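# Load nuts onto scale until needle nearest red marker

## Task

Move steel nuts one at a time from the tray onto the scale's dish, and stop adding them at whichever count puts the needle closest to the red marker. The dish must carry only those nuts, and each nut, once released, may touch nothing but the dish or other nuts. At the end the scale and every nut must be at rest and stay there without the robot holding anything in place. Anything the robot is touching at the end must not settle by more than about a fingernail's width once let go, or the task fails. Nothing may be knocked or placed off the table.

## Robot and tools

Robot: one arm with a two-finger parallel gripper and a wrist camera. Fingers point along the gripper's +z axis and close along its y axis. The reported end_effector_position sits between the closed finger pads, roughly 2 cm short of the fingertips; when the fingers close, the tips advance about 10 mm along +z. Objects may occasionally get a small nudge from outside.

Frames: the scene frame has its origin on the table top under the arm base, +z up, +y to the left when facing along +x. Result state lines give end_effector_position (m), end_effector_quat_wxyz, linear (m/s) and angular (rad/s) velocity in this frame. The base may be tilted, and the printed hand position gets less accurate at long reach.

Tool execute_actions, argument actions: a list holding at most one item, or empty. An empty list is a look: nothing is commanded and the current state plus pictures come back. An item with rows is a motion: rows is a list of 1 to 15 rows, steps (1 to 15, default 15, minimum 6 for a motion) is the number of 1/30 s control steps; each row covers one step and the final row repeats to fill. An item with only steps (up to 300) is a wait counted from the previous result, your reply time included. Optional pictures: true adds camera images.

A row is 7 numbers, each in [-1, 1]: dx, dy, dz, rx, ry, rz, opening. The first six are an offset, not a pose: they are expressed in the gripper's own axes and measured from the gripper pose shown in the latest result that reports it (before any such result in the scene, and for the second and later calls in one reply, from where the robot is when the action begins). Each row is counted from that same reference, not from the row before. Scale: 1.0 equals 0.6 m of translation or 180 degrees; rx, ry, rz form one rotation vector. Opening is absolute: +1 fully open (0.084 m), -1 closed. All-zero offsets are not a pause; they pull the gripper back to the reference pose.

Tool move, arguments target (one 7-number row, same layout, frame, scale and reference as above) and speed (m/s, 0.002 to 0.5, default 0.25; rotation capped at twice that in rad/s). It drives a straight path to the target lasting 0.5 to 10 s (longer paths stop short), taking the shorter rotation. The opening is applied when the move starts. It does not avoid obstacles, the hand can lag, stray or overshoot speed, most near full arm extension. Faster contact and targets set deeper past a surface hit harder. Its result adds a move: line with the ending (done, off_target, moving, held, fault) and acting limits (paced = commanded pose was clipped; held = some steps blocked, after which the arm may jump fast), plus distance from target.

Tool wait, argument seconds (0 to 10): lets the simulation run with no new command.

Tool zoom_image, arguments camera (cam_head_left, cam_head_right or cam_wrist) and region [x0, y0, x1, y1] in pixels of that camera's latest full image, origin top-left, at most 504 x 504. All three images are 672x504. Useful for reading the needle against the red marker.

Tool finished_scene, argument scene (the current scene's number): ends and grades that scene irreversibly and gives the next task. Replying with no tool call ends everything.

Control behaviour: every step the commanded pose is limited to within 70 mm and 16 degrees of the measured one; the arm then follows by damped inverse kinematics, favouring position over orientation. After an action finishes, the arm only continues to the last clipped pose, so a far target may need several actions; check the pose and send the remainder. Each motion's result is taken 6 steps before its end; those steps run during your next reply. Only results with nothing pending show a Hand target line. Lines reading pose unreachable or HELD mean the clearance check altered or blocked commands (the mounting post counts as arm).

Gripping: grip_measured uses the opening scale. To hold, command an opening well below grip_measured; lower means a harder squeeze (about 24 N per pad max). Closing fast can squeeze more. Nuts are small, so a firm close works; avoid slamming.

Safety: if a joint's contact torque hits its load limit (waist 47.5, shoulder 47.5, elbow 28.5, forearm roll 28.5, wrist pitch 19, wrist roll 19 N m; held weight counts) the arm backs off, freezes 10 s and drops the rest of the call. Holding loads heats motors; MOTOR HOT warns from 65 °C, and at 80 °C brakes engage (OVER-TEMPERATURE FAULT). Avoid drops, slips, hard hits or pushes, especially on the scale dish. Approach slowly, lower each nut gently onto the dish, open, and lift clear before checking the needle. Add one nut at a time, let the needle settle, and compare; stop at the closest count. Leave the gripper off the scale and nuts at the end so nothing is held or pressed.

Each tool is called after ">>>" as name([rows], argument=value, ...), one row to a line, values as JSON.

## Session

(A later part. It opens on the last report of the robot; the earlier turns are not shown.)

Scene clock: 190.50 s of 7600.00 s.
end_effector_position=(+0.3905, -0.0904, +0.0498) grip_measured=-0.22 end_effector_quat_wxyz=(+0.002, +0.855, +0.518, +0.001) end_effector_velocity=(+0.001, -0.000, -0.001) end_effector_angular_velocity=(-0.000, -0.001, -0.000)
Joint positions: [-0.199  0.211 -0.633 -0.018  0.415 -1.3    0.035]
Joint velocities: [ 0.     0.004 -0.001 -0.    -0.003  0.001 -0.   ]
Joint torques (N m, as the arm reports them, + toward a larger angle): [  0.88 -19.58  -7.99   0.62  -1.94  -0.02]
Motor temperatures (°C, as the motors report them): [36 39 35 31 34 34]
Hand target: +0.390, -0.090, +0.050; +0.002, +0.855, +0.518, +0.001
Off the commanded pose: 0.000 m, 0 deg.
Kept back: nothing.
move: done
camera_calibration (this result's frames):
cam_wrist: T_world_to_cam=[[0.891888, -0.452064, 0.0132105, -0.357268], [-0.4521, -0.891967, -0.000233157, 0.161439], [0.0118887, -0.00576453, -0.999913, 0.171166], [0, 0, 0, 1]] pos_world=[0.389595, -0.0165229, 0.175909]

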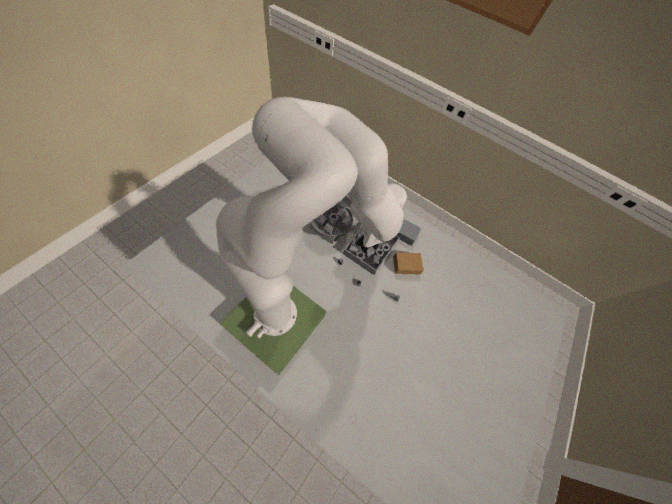

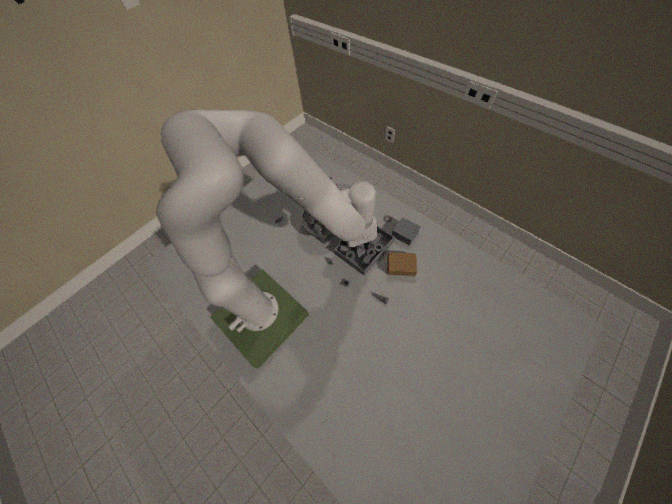

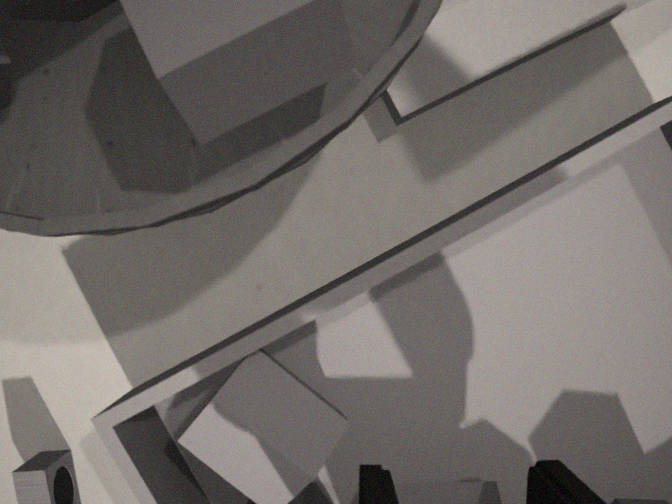

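>>> move(target=[0,0,0.02,0,0,0,-0.2], speed=0.025)

>>> move(target=[-0.008,0,0,0,0,0,-0.26], speed=0.01)

>>> move(target=[0,0,0,0,0,0,-0.6], speed=0.01)

Scene clock: 191.50 s of 7600.00 s.
end_effector_position=(+0.3907, -0.0904, +0.0381) grip_measured=-0.22 end_effector_quat_wxyz=(+0.003, +0.855, +0.518, +0.001) end_effector_velocity=(+0.000, -0.000, -0.002) end_effector_angular_velocity=(+0.000, +0.000, -0.001)
Joint positions: [-0.2    0.249 -0.636 -0.019  0.379 -1.299  0.035]
Joint velocities: [-0.     0.006 -0.001  0.001 -0.004  0.001  0.   ]
Joint torques (N m, as the arm reports them, + toward a larger angle): [  0.44 -19.81  -7.24   0.81  -1.88  -0.06]
Motor temperatures (°C, as the motors report them): [36 39 35 31 34 34]
Hand target: +0.391, -0.090, +0.038; +0.002, +0.855, +0.518, +0.001
Off the commanded pose: 0.000 m, 0 deg.
Kept back: nothing.
move: done
camera_calibration (this result's frames):
cam_wrist: T_world_to_cam=[[0.891903, -0.452023, 0.0135832, -0.357338], [-0.45206, -0.891987, -0.000407008, 0.161493], [0.0123001, -0.00577743, -0.999908, 0.159286], [0, 0, 0, 1]] pos_world=[0.389756, -0.0165557, 0.164191]

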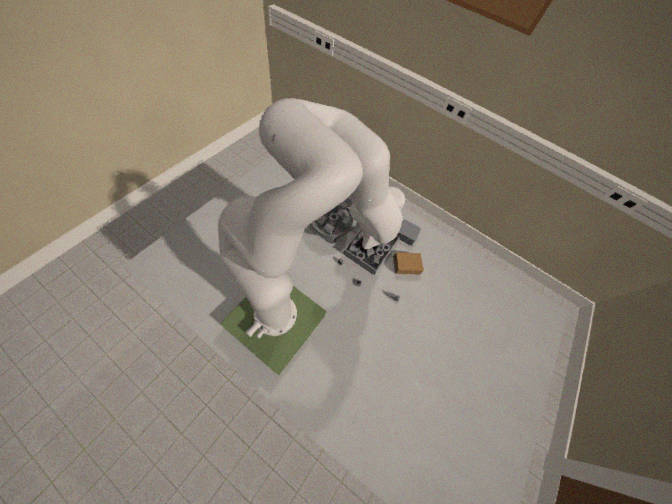

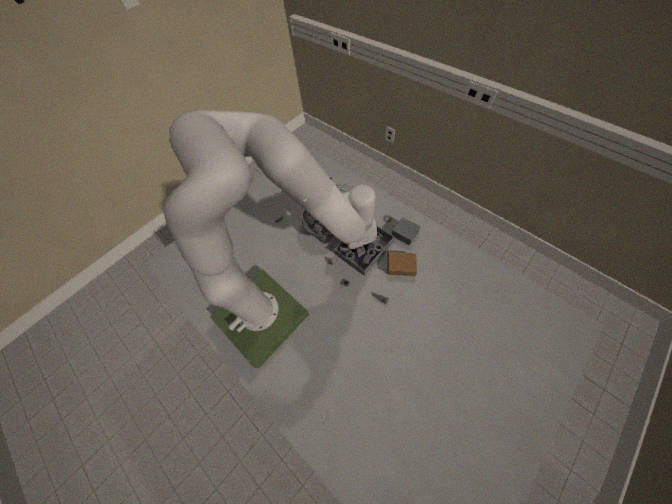

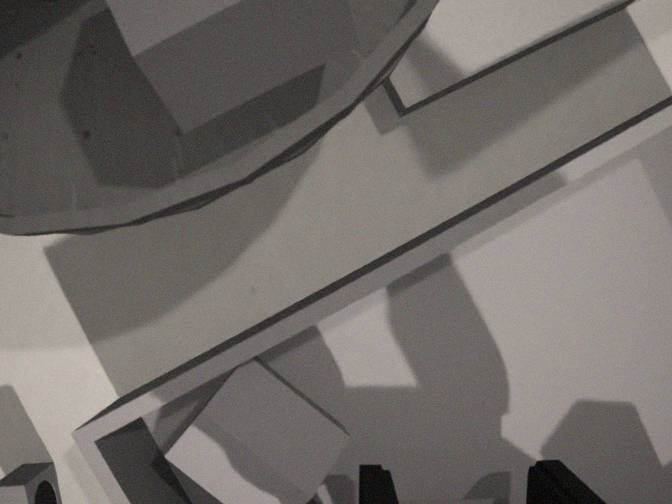

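Scene clock: 192.20 s of 7600.00 s.
end_effector_position=(+0.3887, -0.0945, +0.0382) grip_measured=-0.28 end_effector_quat_wxyz=(+0.003, +0.855, +0.519, +0.001) end_effector_velocity=(-0.000, -0.002, +0.001) end_effector_angular_velocity=(-0.000, -0.002, -0.001)
Joint positions: [-0.211  0.246 -0.632 -0.019  0.377 -1.31   0.032]
Joint velocities: [-0.005 -0.002  0.001  0.    -0.001 -0.004  0.   ]
Joint torques (N m, as the arm reports them, + toward a larger angle): [  0.16 -19.56  -7.54   0.54  -1.67  -0.05]
Motor temperatures (°C, as the motors report them): [36 39 35 31 34 34]
Hand target: +0.388, -0.095, +0.038; +0.003, +0.855, +0.518, +0.001
Off the commanded pose: 0.000 m, 0 deg.
Kept back: nothing.
move: done
camera_calibration (this result's frames):
cam_wrist: T_world_to_cam=[[0.891926, -0.451963, 0.0140394, -0.357461], [-0.452, -0.892018, -0.000550085, 0.156913], [0.012772, -0.00585518, -0.999901, 0.15919], [0, 0, 0, 1]] pos_world=[0.38772, -0.0206582, 0.16428]

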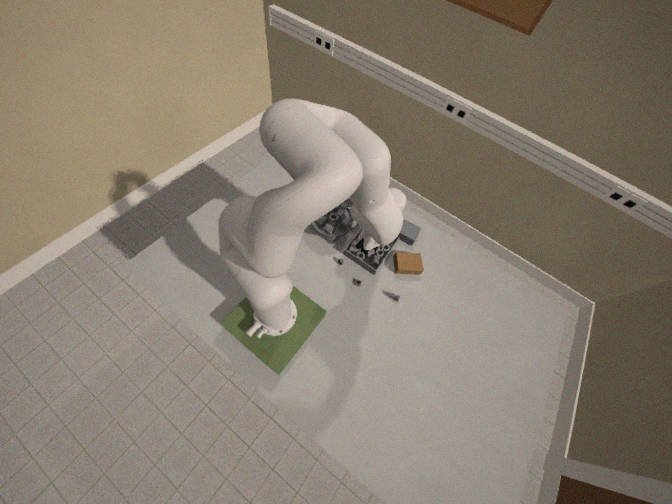

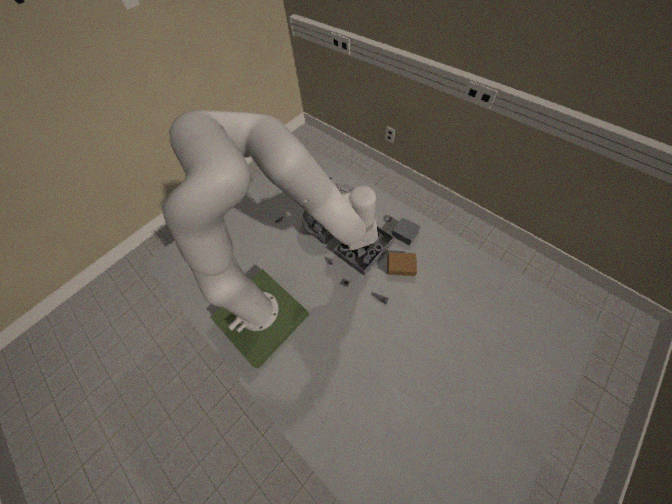

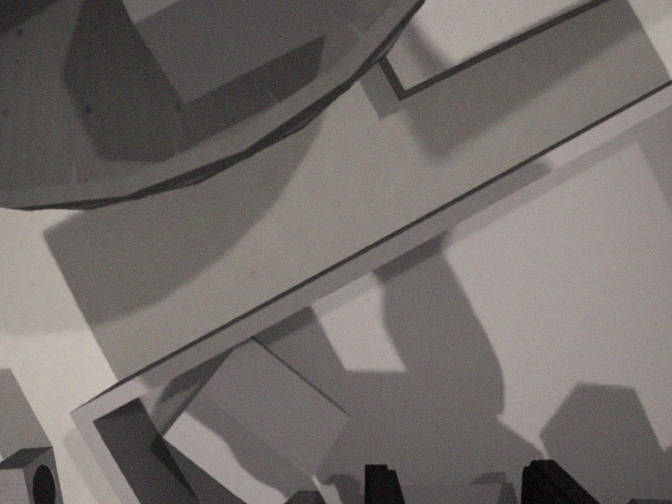

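Scene clock: 192.70 s of 7600.00 s.
end_effector_position=(+0.3887, -0.0946, +0.0382) grip_measured=-0.33 end_effector_quat_wxyz=(+0.003, +0.855, +0.518, +0.001) end_effector_velocity=(+0.000, -0.000, -0.000) end_effector_angular_velocity=(-0.000, -0.002, -0.000)
Joint positions: [-0.211  0.246 -0.632 -0.019  0.377 -1.31   0.029]
Joint velocities: [-0.     0.    -0.     0.001 -0.002 -0.    -0.   ]
Joint torques (N m, as the arm reports them, + toward a larger angle): [  1.02 -19.55  -7.45   0.6   -1.97   0.09]
Motor temperatures (°C, as the motors report them): [36 39 35 31 34 34]
Hand target: +0.389, -0.095, +0.038; +0.003, +0.855, +0.519, +0.001
Off the commanded pose: 0.000 m, 0 deg.
Kept back: nothing.
move: done
camera_calibration (this result's frames):
cam_wrist: T_world_to_cam=[[0.891889, -0.452035, 0.0140997, -0.357487], [-0.452073, -0.891981, -0.000558992, 0.156913], [0.0128294, -0.00587555, -0.9999, 0.159187], [0, 0, 0, 1]] pos_world=[0.387732, -0.0206979, 0.1643]

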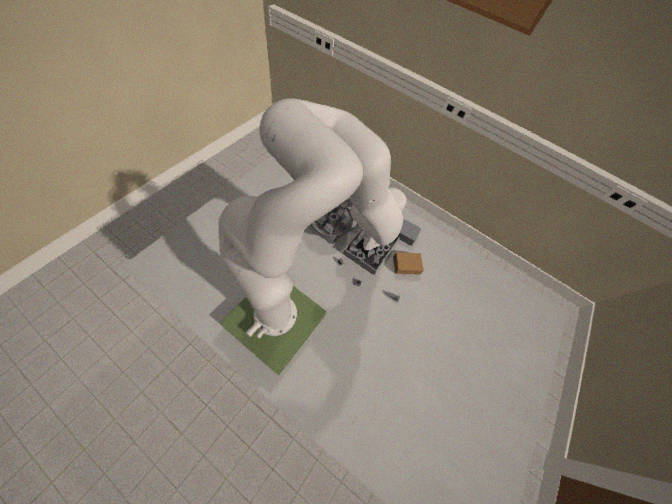

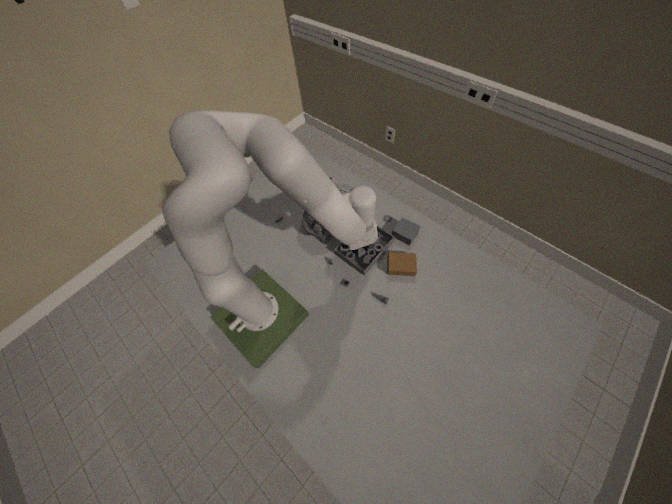

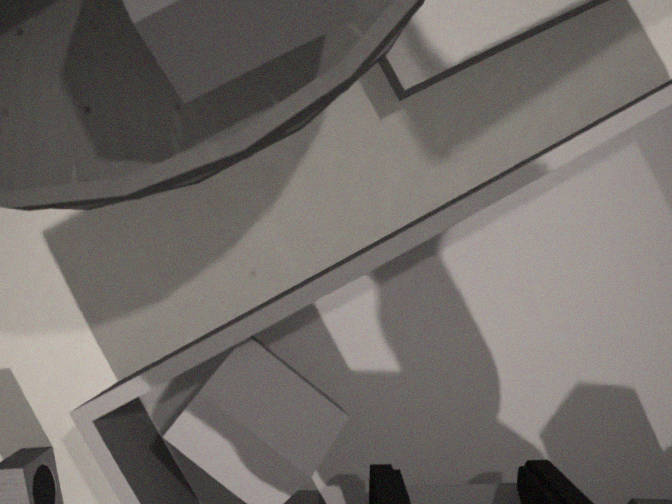

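>>> move(target=[0,0,-0.14,0,0,-0.09,-0.6], speed=0.15)

Scene clock: 194.73 s of 7600.00 s.
end_effector_position=(+0.3880, -0.0944, +0.1217) grip_measured=-0.33 end_effector_quat_wxyz=(+0.003, +0.774, +0.633, +0.000) end_effector_velocity=(+0.000, +0.000, +0.002) end_effector_angular_velocity=(+0.002, -0.000, +0.005)
Joint positions: [-0.208 -0.003 -0.645 -0.013  0.64  -1.597  0.029]
Joint velocities: [-0.    -0.005 -0.002  0.003  0.007 -0.007  0.   ]
Joint torques (N m, as the arm reports them, + toward a larger angle): [  0.88 -18.4  -10.11   0.45  -2.12  -0.08]
Motor temperatures (°C, as the motors report them): [36 39 35 31 34 34]
Hand target: +0.388, -0.094, +0.122; +0.003, +0.774, +0.634, +0.001
Off the commanded pose: 0.001 m, 0 deg.
Kept back: nothing.
move: done
camera_calibration (this result's frames):
cam_wrist: T_world_to_cam=[[0.982451, -0.186069, 0.0129891, -0.367855], [-0.186105, -0.982528, 0.00164148, 0.0447432], [0.0124567, -0.00403001, -0.999914, 0.242977], [0, 0, 0, 1]] pos_world=[0.3667, -0.0235058, 0.247661]

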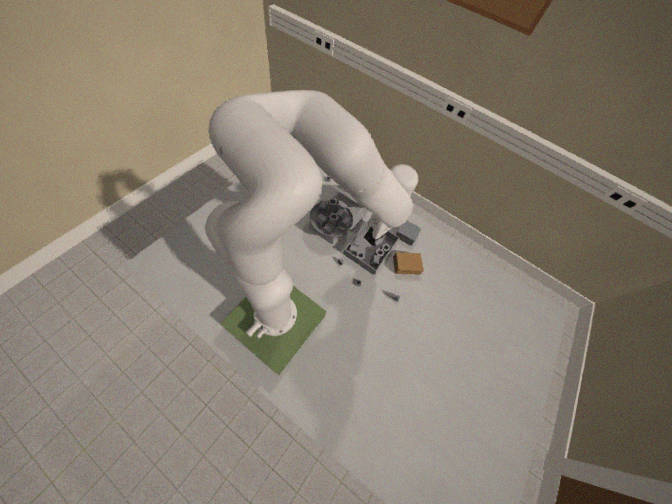

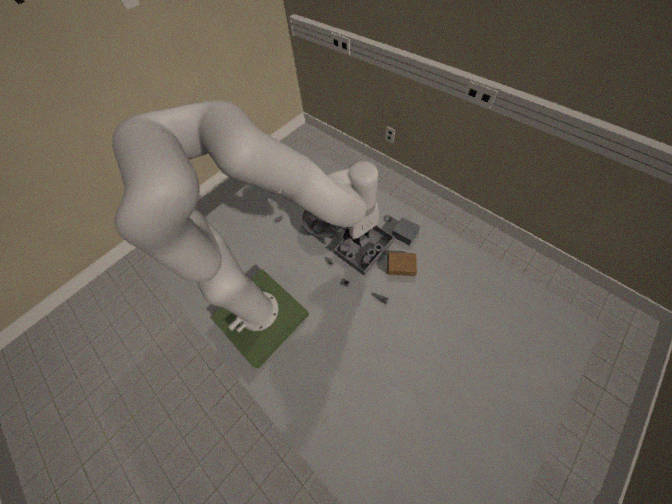

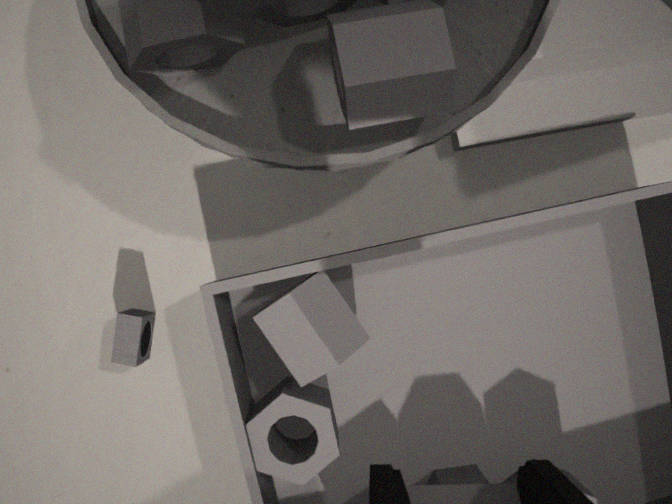

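>>> move(target=[0.197,0.0072,-0.031,0,0,-0.0894,-0.6], speed=0.18)

Scene clock: 196.23 s of 7600.00 s.
end_effector_position=(+0.4158, +0.0199, +0.1400) grip_measured=-0.33 end_effector_quat_wxyz=(+0.003, +0.678, +0.735, -0.000) end_effector_velocity=(+0.002, +0.002, +0.002) end_effector_angular_velocity=(+0.001, -0.003, +0.004)
Joint positions: [ 0.08   0.008 -0.723 -0.016  0.709 -1.586  0.029]
Joint velocities: [ 0.005  0.    -0.005  0.001  0.002  0.    -0.   ]
Joint torques (N m, as the arm reports them, + toward a larger angle): [  0.89 -19.01 -10.38   0.59  -1.99  -0.07]
Motor temperatures (°C, as the motors report them): [36 39 35 31 34 34]
Hand target: +0.416, +0.020, +0.140; +0.003, +0.678, +0.735, -0.000
Off the commanded pose: 0.001 m, 0 deg.
Kept back: nothing.
move: done
camera_calibration (this result's frames):
cam_wrist: T_world_to_cam=[[0.995622, 0.0927075, 0.0119613, -0.385], [0.0926656, -0.995689, 0.00401047, 0.0462014], [0.0122816, -0.0028845, -0.99992, 0.261423], [0, 0, 0, 1]] pos_world=[0.375822, 0.0824487, 0.265822]

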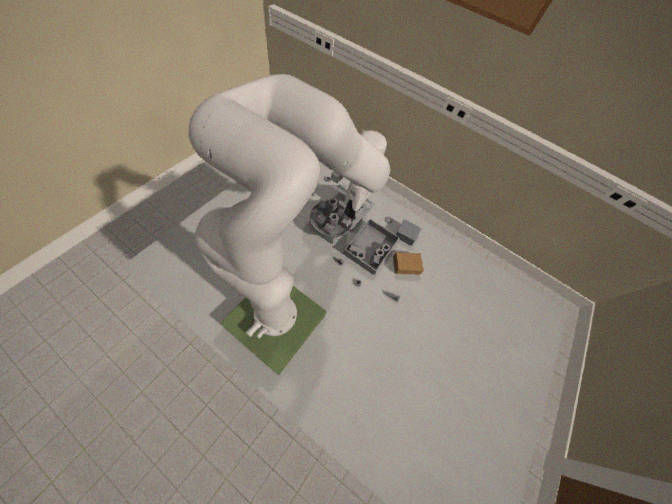

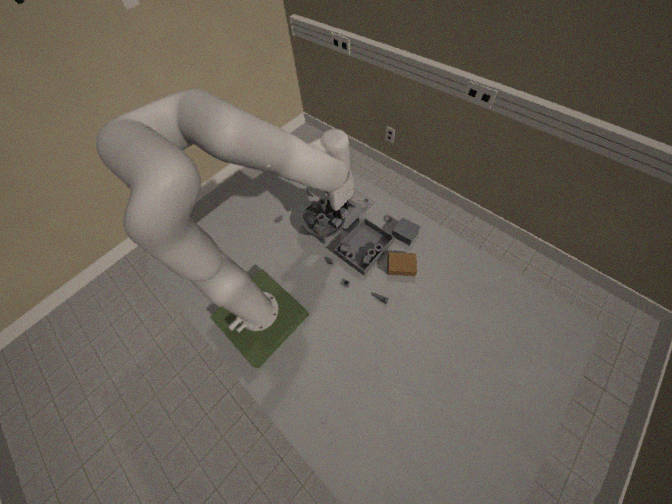

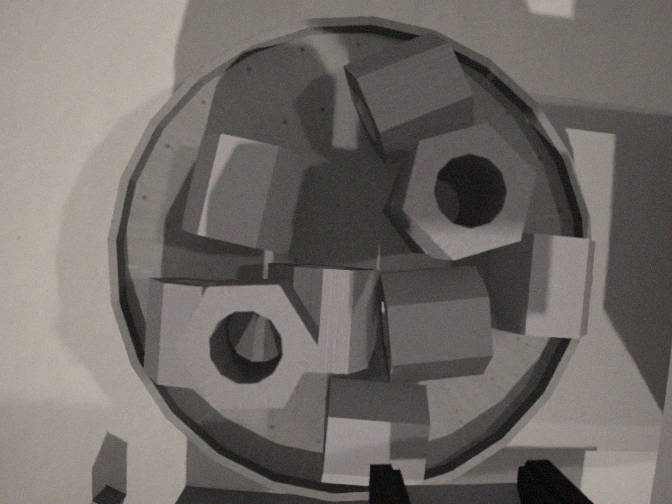

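>>> move(target=[0.0767,0.002,0.0,0,0,0,-0.6], speed=0.08)

>>> move(target=[0,0,0.025,0,0,0,-0.6], speed=0.025)

Scene clock: 197.77 s of 7600.00 s.
end_effector_position=(+0.4135, +0.0655, +0.1398) grip_measured=-0.33 end_effector_quat_wxyz=(+0.003, +0.678, +0.735, -0.000) end_effector_velocity=(+0.000, +0.001, +0.000) end_effector_angular_velocity=(-0.001, -0.000, -0.000)
Joint positions: [ 0.189  0.017 -0.732 -0.018  0.711 -1.476  0.029]
Joint velocities: [ 0.004  0.    -0.001 -0.002  0.001  0.005  0.   ]
Joint torques (N m, as the arm reports them, + toward a larger angle): [  0.68 -19.6  -10.29   0.46  -2.25   0.06]
Motor temperatures (°C, as the motors report them): [36 39 35 31 34 34]
Hand target: +0.413, +0.066, +0.140; +0.003, +0.678, +0.735, -0.000
Off the commanded pose: 0.000 m, 0 deg.
Kept back: nothing.
move: done
camera_calibration (this result's frames):
cam_wrist: T_world_to_cam=[[0.995634, 0.0925531, 0.012108, -0.38692], [0.0925066, -0.995703, 0.00434675, 0.091868], [0.0124583, -0.00320769, -0.999917, 0.26135], [0, 0, 0, 1]] pos_world=[0.373476, 0.128122, 0.265614]

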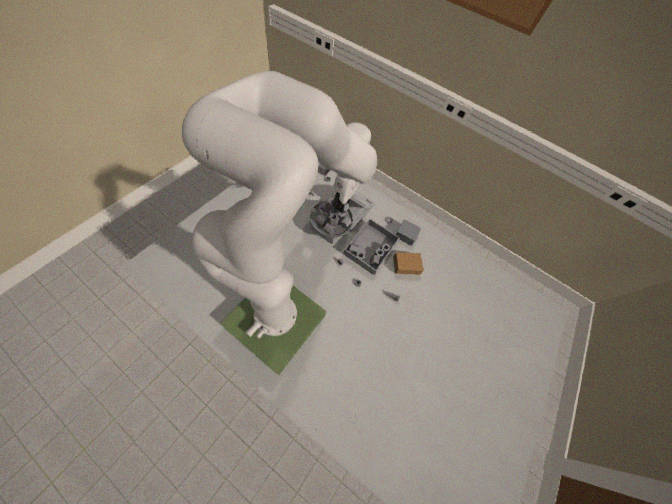

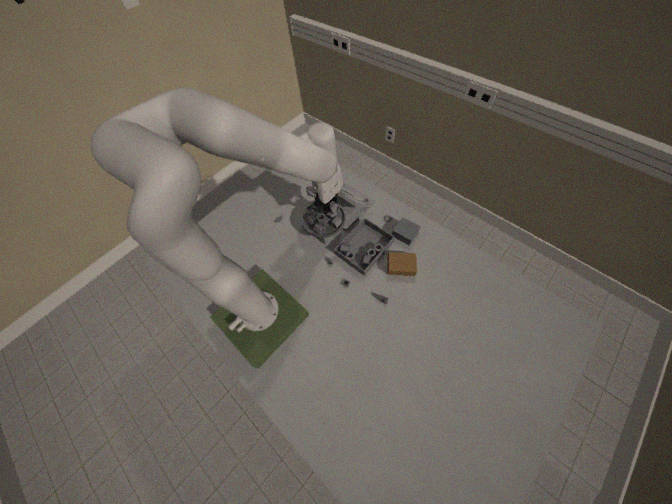

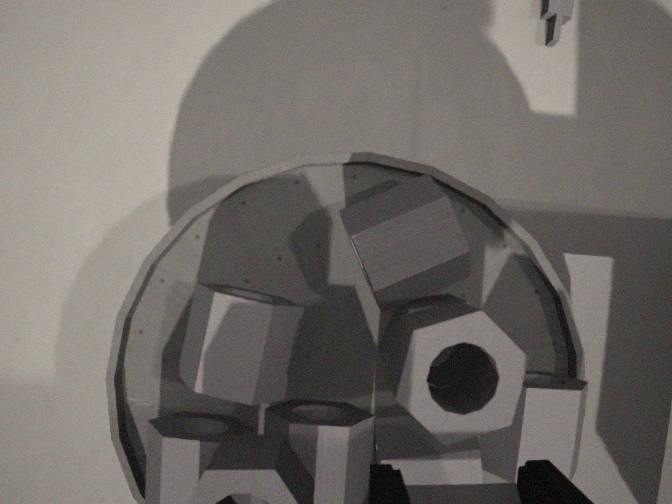

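Scene clock: 198.67 s of 7600.00 s.
end_effector_position=(+0.4135, +0.0655, +0.1250) grip_measured=-0.33 end_effector_quat_wxyz=(+0.003, +0.678, +0.735, -0.000) end_effector_velocity=(+0.001, +0.001, -0.001) end_effector_angular_velocity=(-0.000, -0.002, +0.001)
Joint positions: [ 0.189  0.052 -0.721 -0.019  0.665 -1.475  0.029]
Joint velocities: [ 0.001  0.004  0.    -0.001 -0.006  0.001 -0.   ]
Joint torques (N m, as the arm reports them, + toward a larger angle): [  1.25 -19.27 -10.3    0.4   -2.03   0.  ]
Motor temperatures (°C, as the motors report them): [36 39 35 31 34 34]
Hand target: +0.414, +0.065, +0.125; +0.003, +0.678, +0.735, -0.000
Off the commanded pose: 0.000 m, 0 deg.
Kept back: nothing.
move: done
camera_calibration (this result's frames):
cam_wrist: T_world_to_cam=[[0.995627, 0.0926133, 0.0121948, -0.386846], [0.0925675, -0.995697, 0.00426264, 0.0918804], [0.0125371, -0.00311516, -0.999917, 0.246527], [0, 0, 0, 1]] pos_world=[0.373558, 0.12808, 0.250832]

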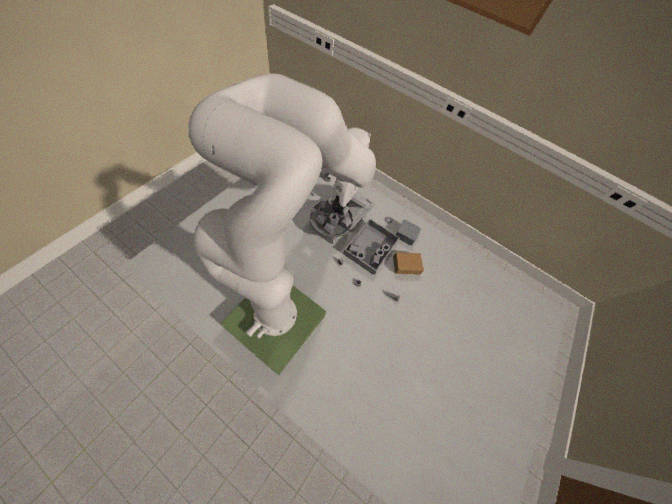

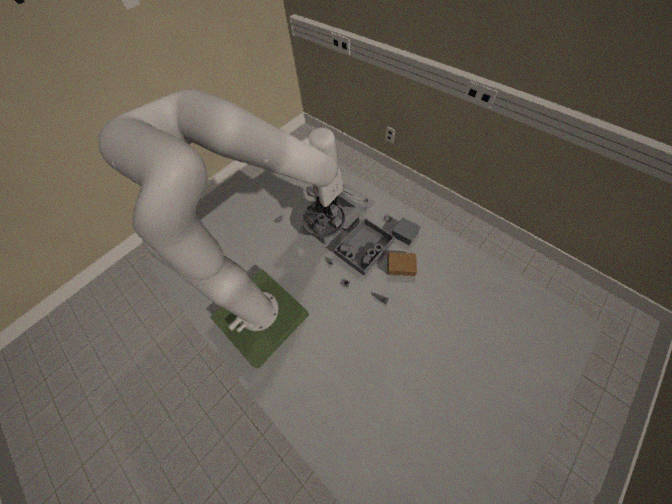

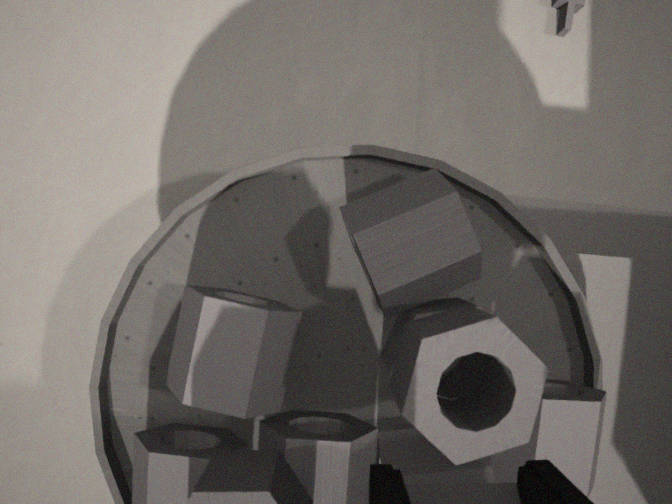

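>>> move(target=[0.0042,0,0.002,0,0,0,-0.6], speed=0.008)

>>> move(target=[0,0,0.003,0,0,0,-0.6], speed=0.005)

Scene clock: 199.63 s of 7600.00 s.
end_effector_position=(+0.4134, +0.0679, +0.1238) grip_measured=-0.33 end_effector_quat_wxyz=(+0.003, +0.678, +0.735, -0.000) end_effector_velocity=(-0.000, +0.001, -0.000) end_effector_angular_velocity=(+0.000, -0.000, -0.000)
Joint positions: [ 0.195  0.055 -0.721 -0.019  0.662 -1.469  0.029]
Joint velocities: [ 0.002  0.001  0.     0.    -0.001  0.002  0.   ]
Joint torques (N m, as the arm reports them, + toward a larger angle): [  0.82 -19.34 -10.2    0.47  -2.15  -0.09]
Motor temperatures (°C, as the motors report them): [36 39 35 31 34 34]
Hand target: +0.413, +0.068, +0.124; +0.003, +0.678, +0.735, -0.000
Off the commanded pose: 0.000 m, 0 deg.
Kept back: nothing.
move: done
camera_calibration (this result's frames):
cam_wrist: T_world_to_cam=[[0.995625, 0.092638, 0.0121805, -0.386866], [0.0925922, -0.995695, 0.00427223, 0.0943172], [0.0125238, -0.00312573, -0.999917, 0.245357], [0, 0, 0, 1]] pos_world=[0.373368, 0.130517, 0.249646]

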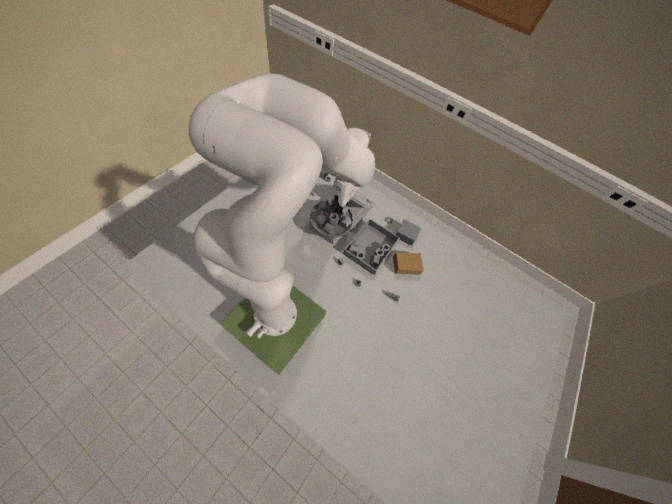

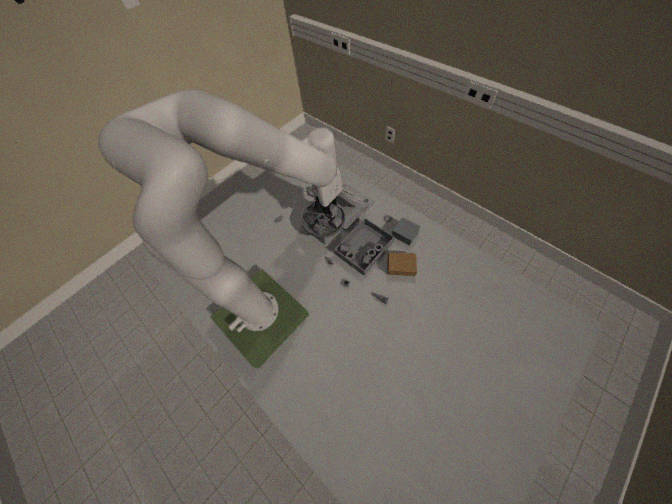

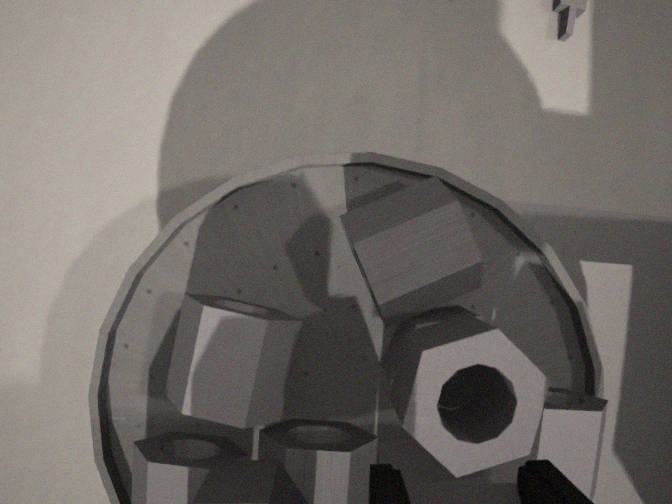

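Scene clock: 200.33 s of 7600.00 s.
end_effector_position=(+0.4135, +0.0679, +0.1223) grip_measured=-0.33 end_effector_quat_wxyz=(+0.004, +0.678, +0.735, -0.000) end_effector_velocity=(+0.000, -0.000, -0.001) end_effector_angular_velocity=(-0.000, +0.000, -0.000)
Joint positions: [ 0.195  0.059 -0.721 -0.019  0.657 -1.469  0.029]
Joint velocities: [-0.     0.002 -0.    -0.    -0.001  0.     0.   ]
Joint torques (N m, as the arm reports them, + toward a larger angle): [  0.19 -18.64  -9.71   0.34  -2.31   0.04]
Motor temperatures (°C, as the motors report them): [36 39 35 31 34 34]
Hand target: +0.413, +0.068, +0.122; +0.003, +0.678, +0.735, -0.000
Off the commanded pose: 0.000 m, 0 deg.
Kept back: nothing.
move: done
camera_calibration (this result's frames):
cam_wrist: T_world_to_cam=[[0.995621, 0.092643, 0.0124946, -0.386992], [0.0925966, -0.995695, 0.00423795, 0.0943322], [0.0128334, -0.00306244, -0.999913, 0.243632], [0, 0, 0, 1]] pos_world=[0.373436, 0.130524, 0.248047]

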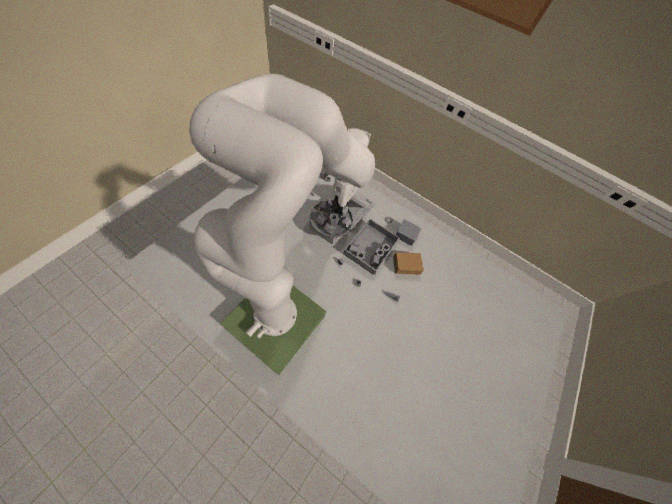

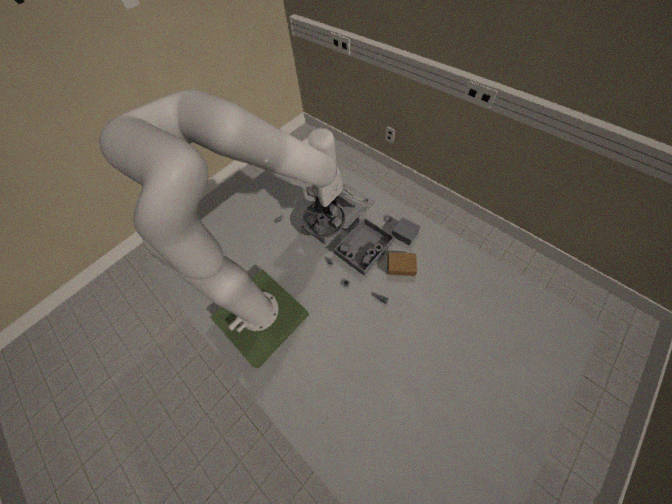

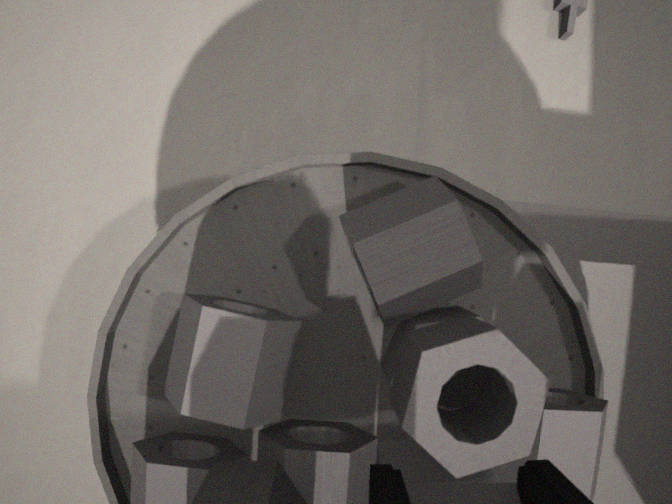

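>>> move(target=[0,0,0,0,0,0,-0.15], speed=0.01)

>>> move(target=[0,0,-0.05,0,0,0,-0.15], speed=0.08)

>>> move(target=[-0.1,0.1,-0.1,0,0,0,-0.15], speed=0.15)

Scene clock: 201.27 s of 7600.00 s.
end_effector_position=(+0.4135, +0.0679, +0.1222) grip_measured=-0.16 end_effector_quat_wxyz=(+0.004, +0.678, +0.735, -0.000) end_effector_velocity=(+0.000, +0.000, +0.000) end_effector_angular_velocity=(-0.001, -0.001, +0.001)
Joint positions: [ 0.195  0.059 -0.721 -0.019  0.657 -1.469  0.037]
Joint velocities: [ 0.    -0.001 -0.    -0.002  0.     0.001 -0.   ]
Joint torques (N m, as the arm reports them, + toward a larger angle): [  0.85 -19.38  -9.69   0.58  -1.96  -0.1 ]
Motor temperatures (°C, as the motors report them): [36 39 35 31 34 34]
Hand target: +0.413, +0.068, +0.122; +0.004, +0.678, +0.735, -0.000
Off the commanded pose: 0.000 m, 0 deg.
Kept back: nothing.
move: done
camera_calibration (this result's frames):
cam_wrist: T_world_to_cam=[[0.995621, 0.0926427, 0.0124888, -0.386991], [0.0925964, -0.995695, 0.00423859, 0.0943318], [0.0128277, -0.00306361, -0.999913, 0.243628], [0, 0, 0, 1]] pos_world=[0.373436, 0.130524, 0.24804]

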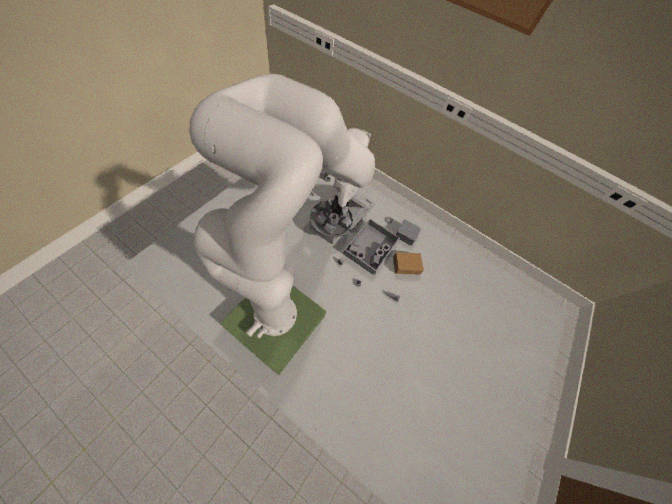

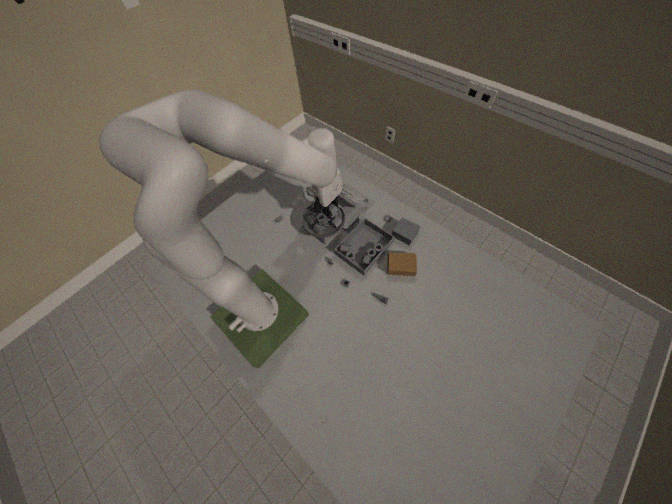

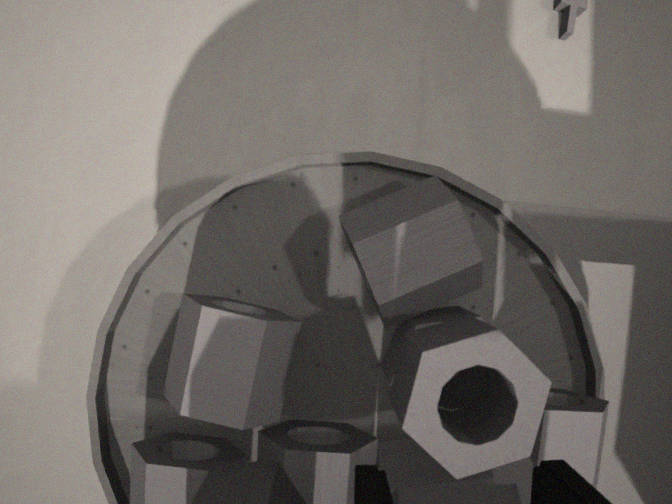

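Scene clock: 202.10 s of 7600.00 s.
end_effector_position=(+0.4132, +0.0680, +0.1518) grip_measured=-0.16 end_effector_quat_wxyz=(+0.003, +0.678, +0.735, -0.000) end_effector_velocity=(+0.000, -0.000, +0.002) end_effector_angular_velocity=(+0.000, -0.000, +0.000)
Joint positions: [ 0.196 -0.009 -0.743 -0.017  0.748 -1.47   0.037]
Joint velocities: [-0.    -0.005 -0.002  0.001  0.006 -0.001  0.   ]
Joint torques (N m, as the arm reports them, + toward a larger angle): [  1.14 -18.54 -10.38   0.2   -2.09  -0.11]
Motor temperatures (°C, as the motors report them): [36 39 35 31 34 34]
Hand target: +0.413, +0.068, +0.152; +0.004, +0.678, +0.735, -0.000
Off the commanded pose: 0.000 m, 0 deg.
Kept back: nothing.
move: done
camera_calibration (this result's frames):
cam_wrist: T_world_to_cam=[[0.995639, 0.092517, 0.0120057, -0.386998], [0.0924698, -0.995706, 0.00442872, 0.0942954], [0.0123638, -0.00329925, -0.999918, 0.273424], [0, 0, 0, 1]] pos_world=[0.37321, 0.130596, 0.27763]

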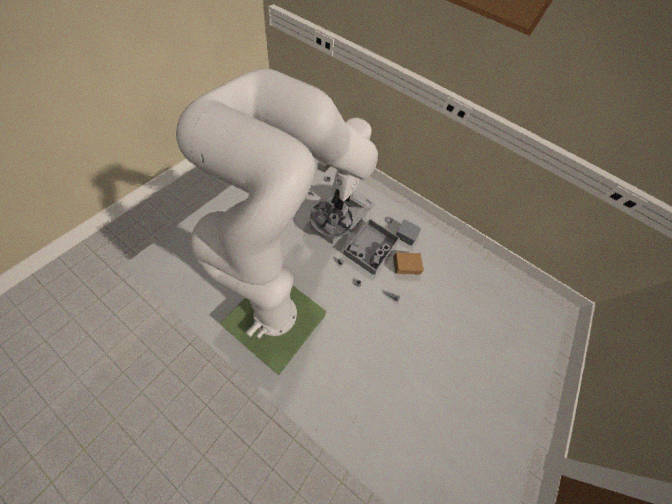

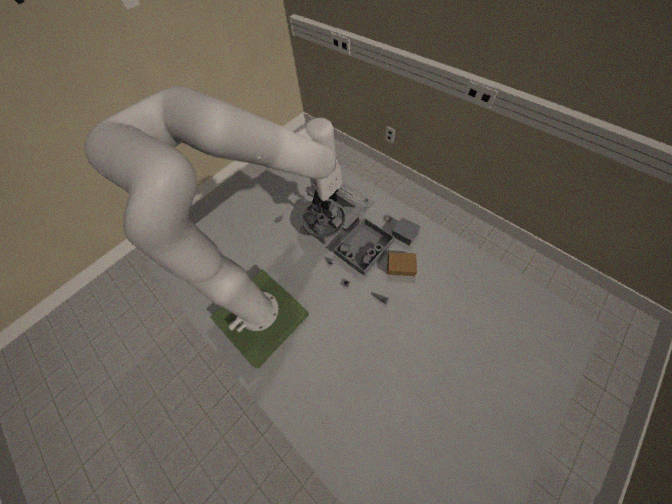

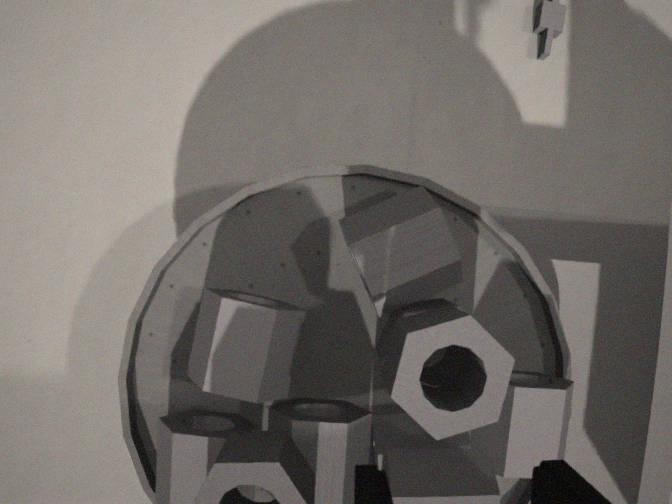

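Scene clock: 203.27 s of 7600.00 s.
end_effector_position=(+0.4770, +0.0132, +0.2120) grip_measured=-0.16 end_effector_quat_wxyz=(+0.003, +0.678, +0.735, -0.001) end_effector_velocity=(+0.003, -0.001, +0.004) end_effector_angular_velocity=(+0.002, -0.004, -0.001)
Joint positions: [ 0.061  0.073 -1.037 -0.013  0.959 -1.61   0.037]
Joint velocities: [-0.002  0.002 -0.012  0.002  0.007 -0.002 -0.   ]
Joint torques (N m, as the arm reports them, + toward a larger angle): [  1.08 -21.15 -11.33   0.48  -1.97  -0.08]
Motor temperatures (°C, as the motors report them): [36 39 35 31 34 34]
Hand target: +0.477, +0.013, +0.212; +0.003, +0.678, +0.735, -0.001
Off the commanded pose: 0.001 m, 0 deg.
Kept back: nothing.
move: done
camera_calibration (this result's frames):
cam_wrist: T_world_to_cam=[[0.995661, 0.0923593, 0.0113395, -0.446067], [0.0923163, -0.995721, 0.00426083, 0.0337334], [0.0116845, -0.00319552, -0.999927, 0.332946], [0, 0, 0, 1]] pos_world=[0.437127, 0.0758514, 0.337836]

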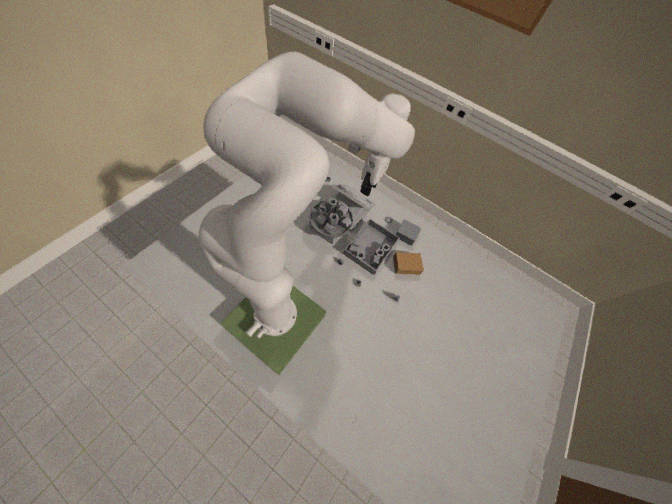

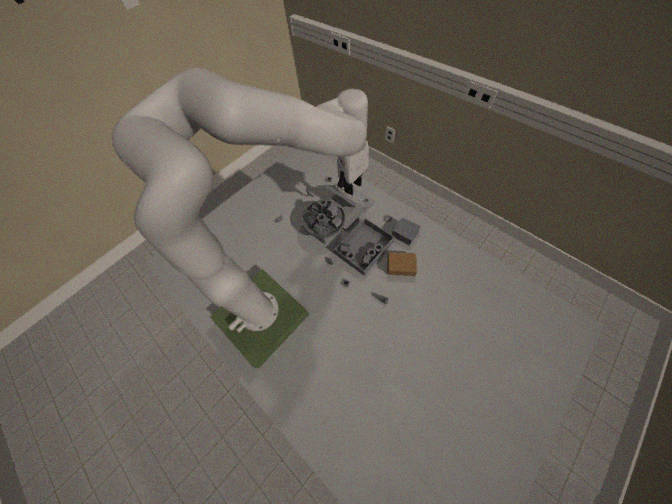

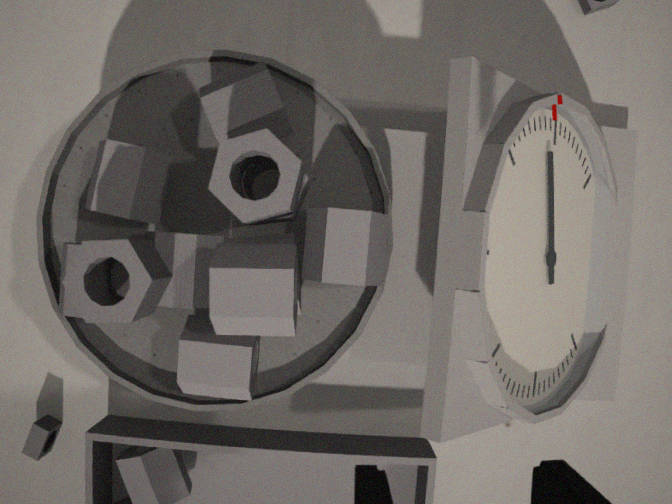

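>>> finished_scene(scene=1)

The scene is finished: the task was done.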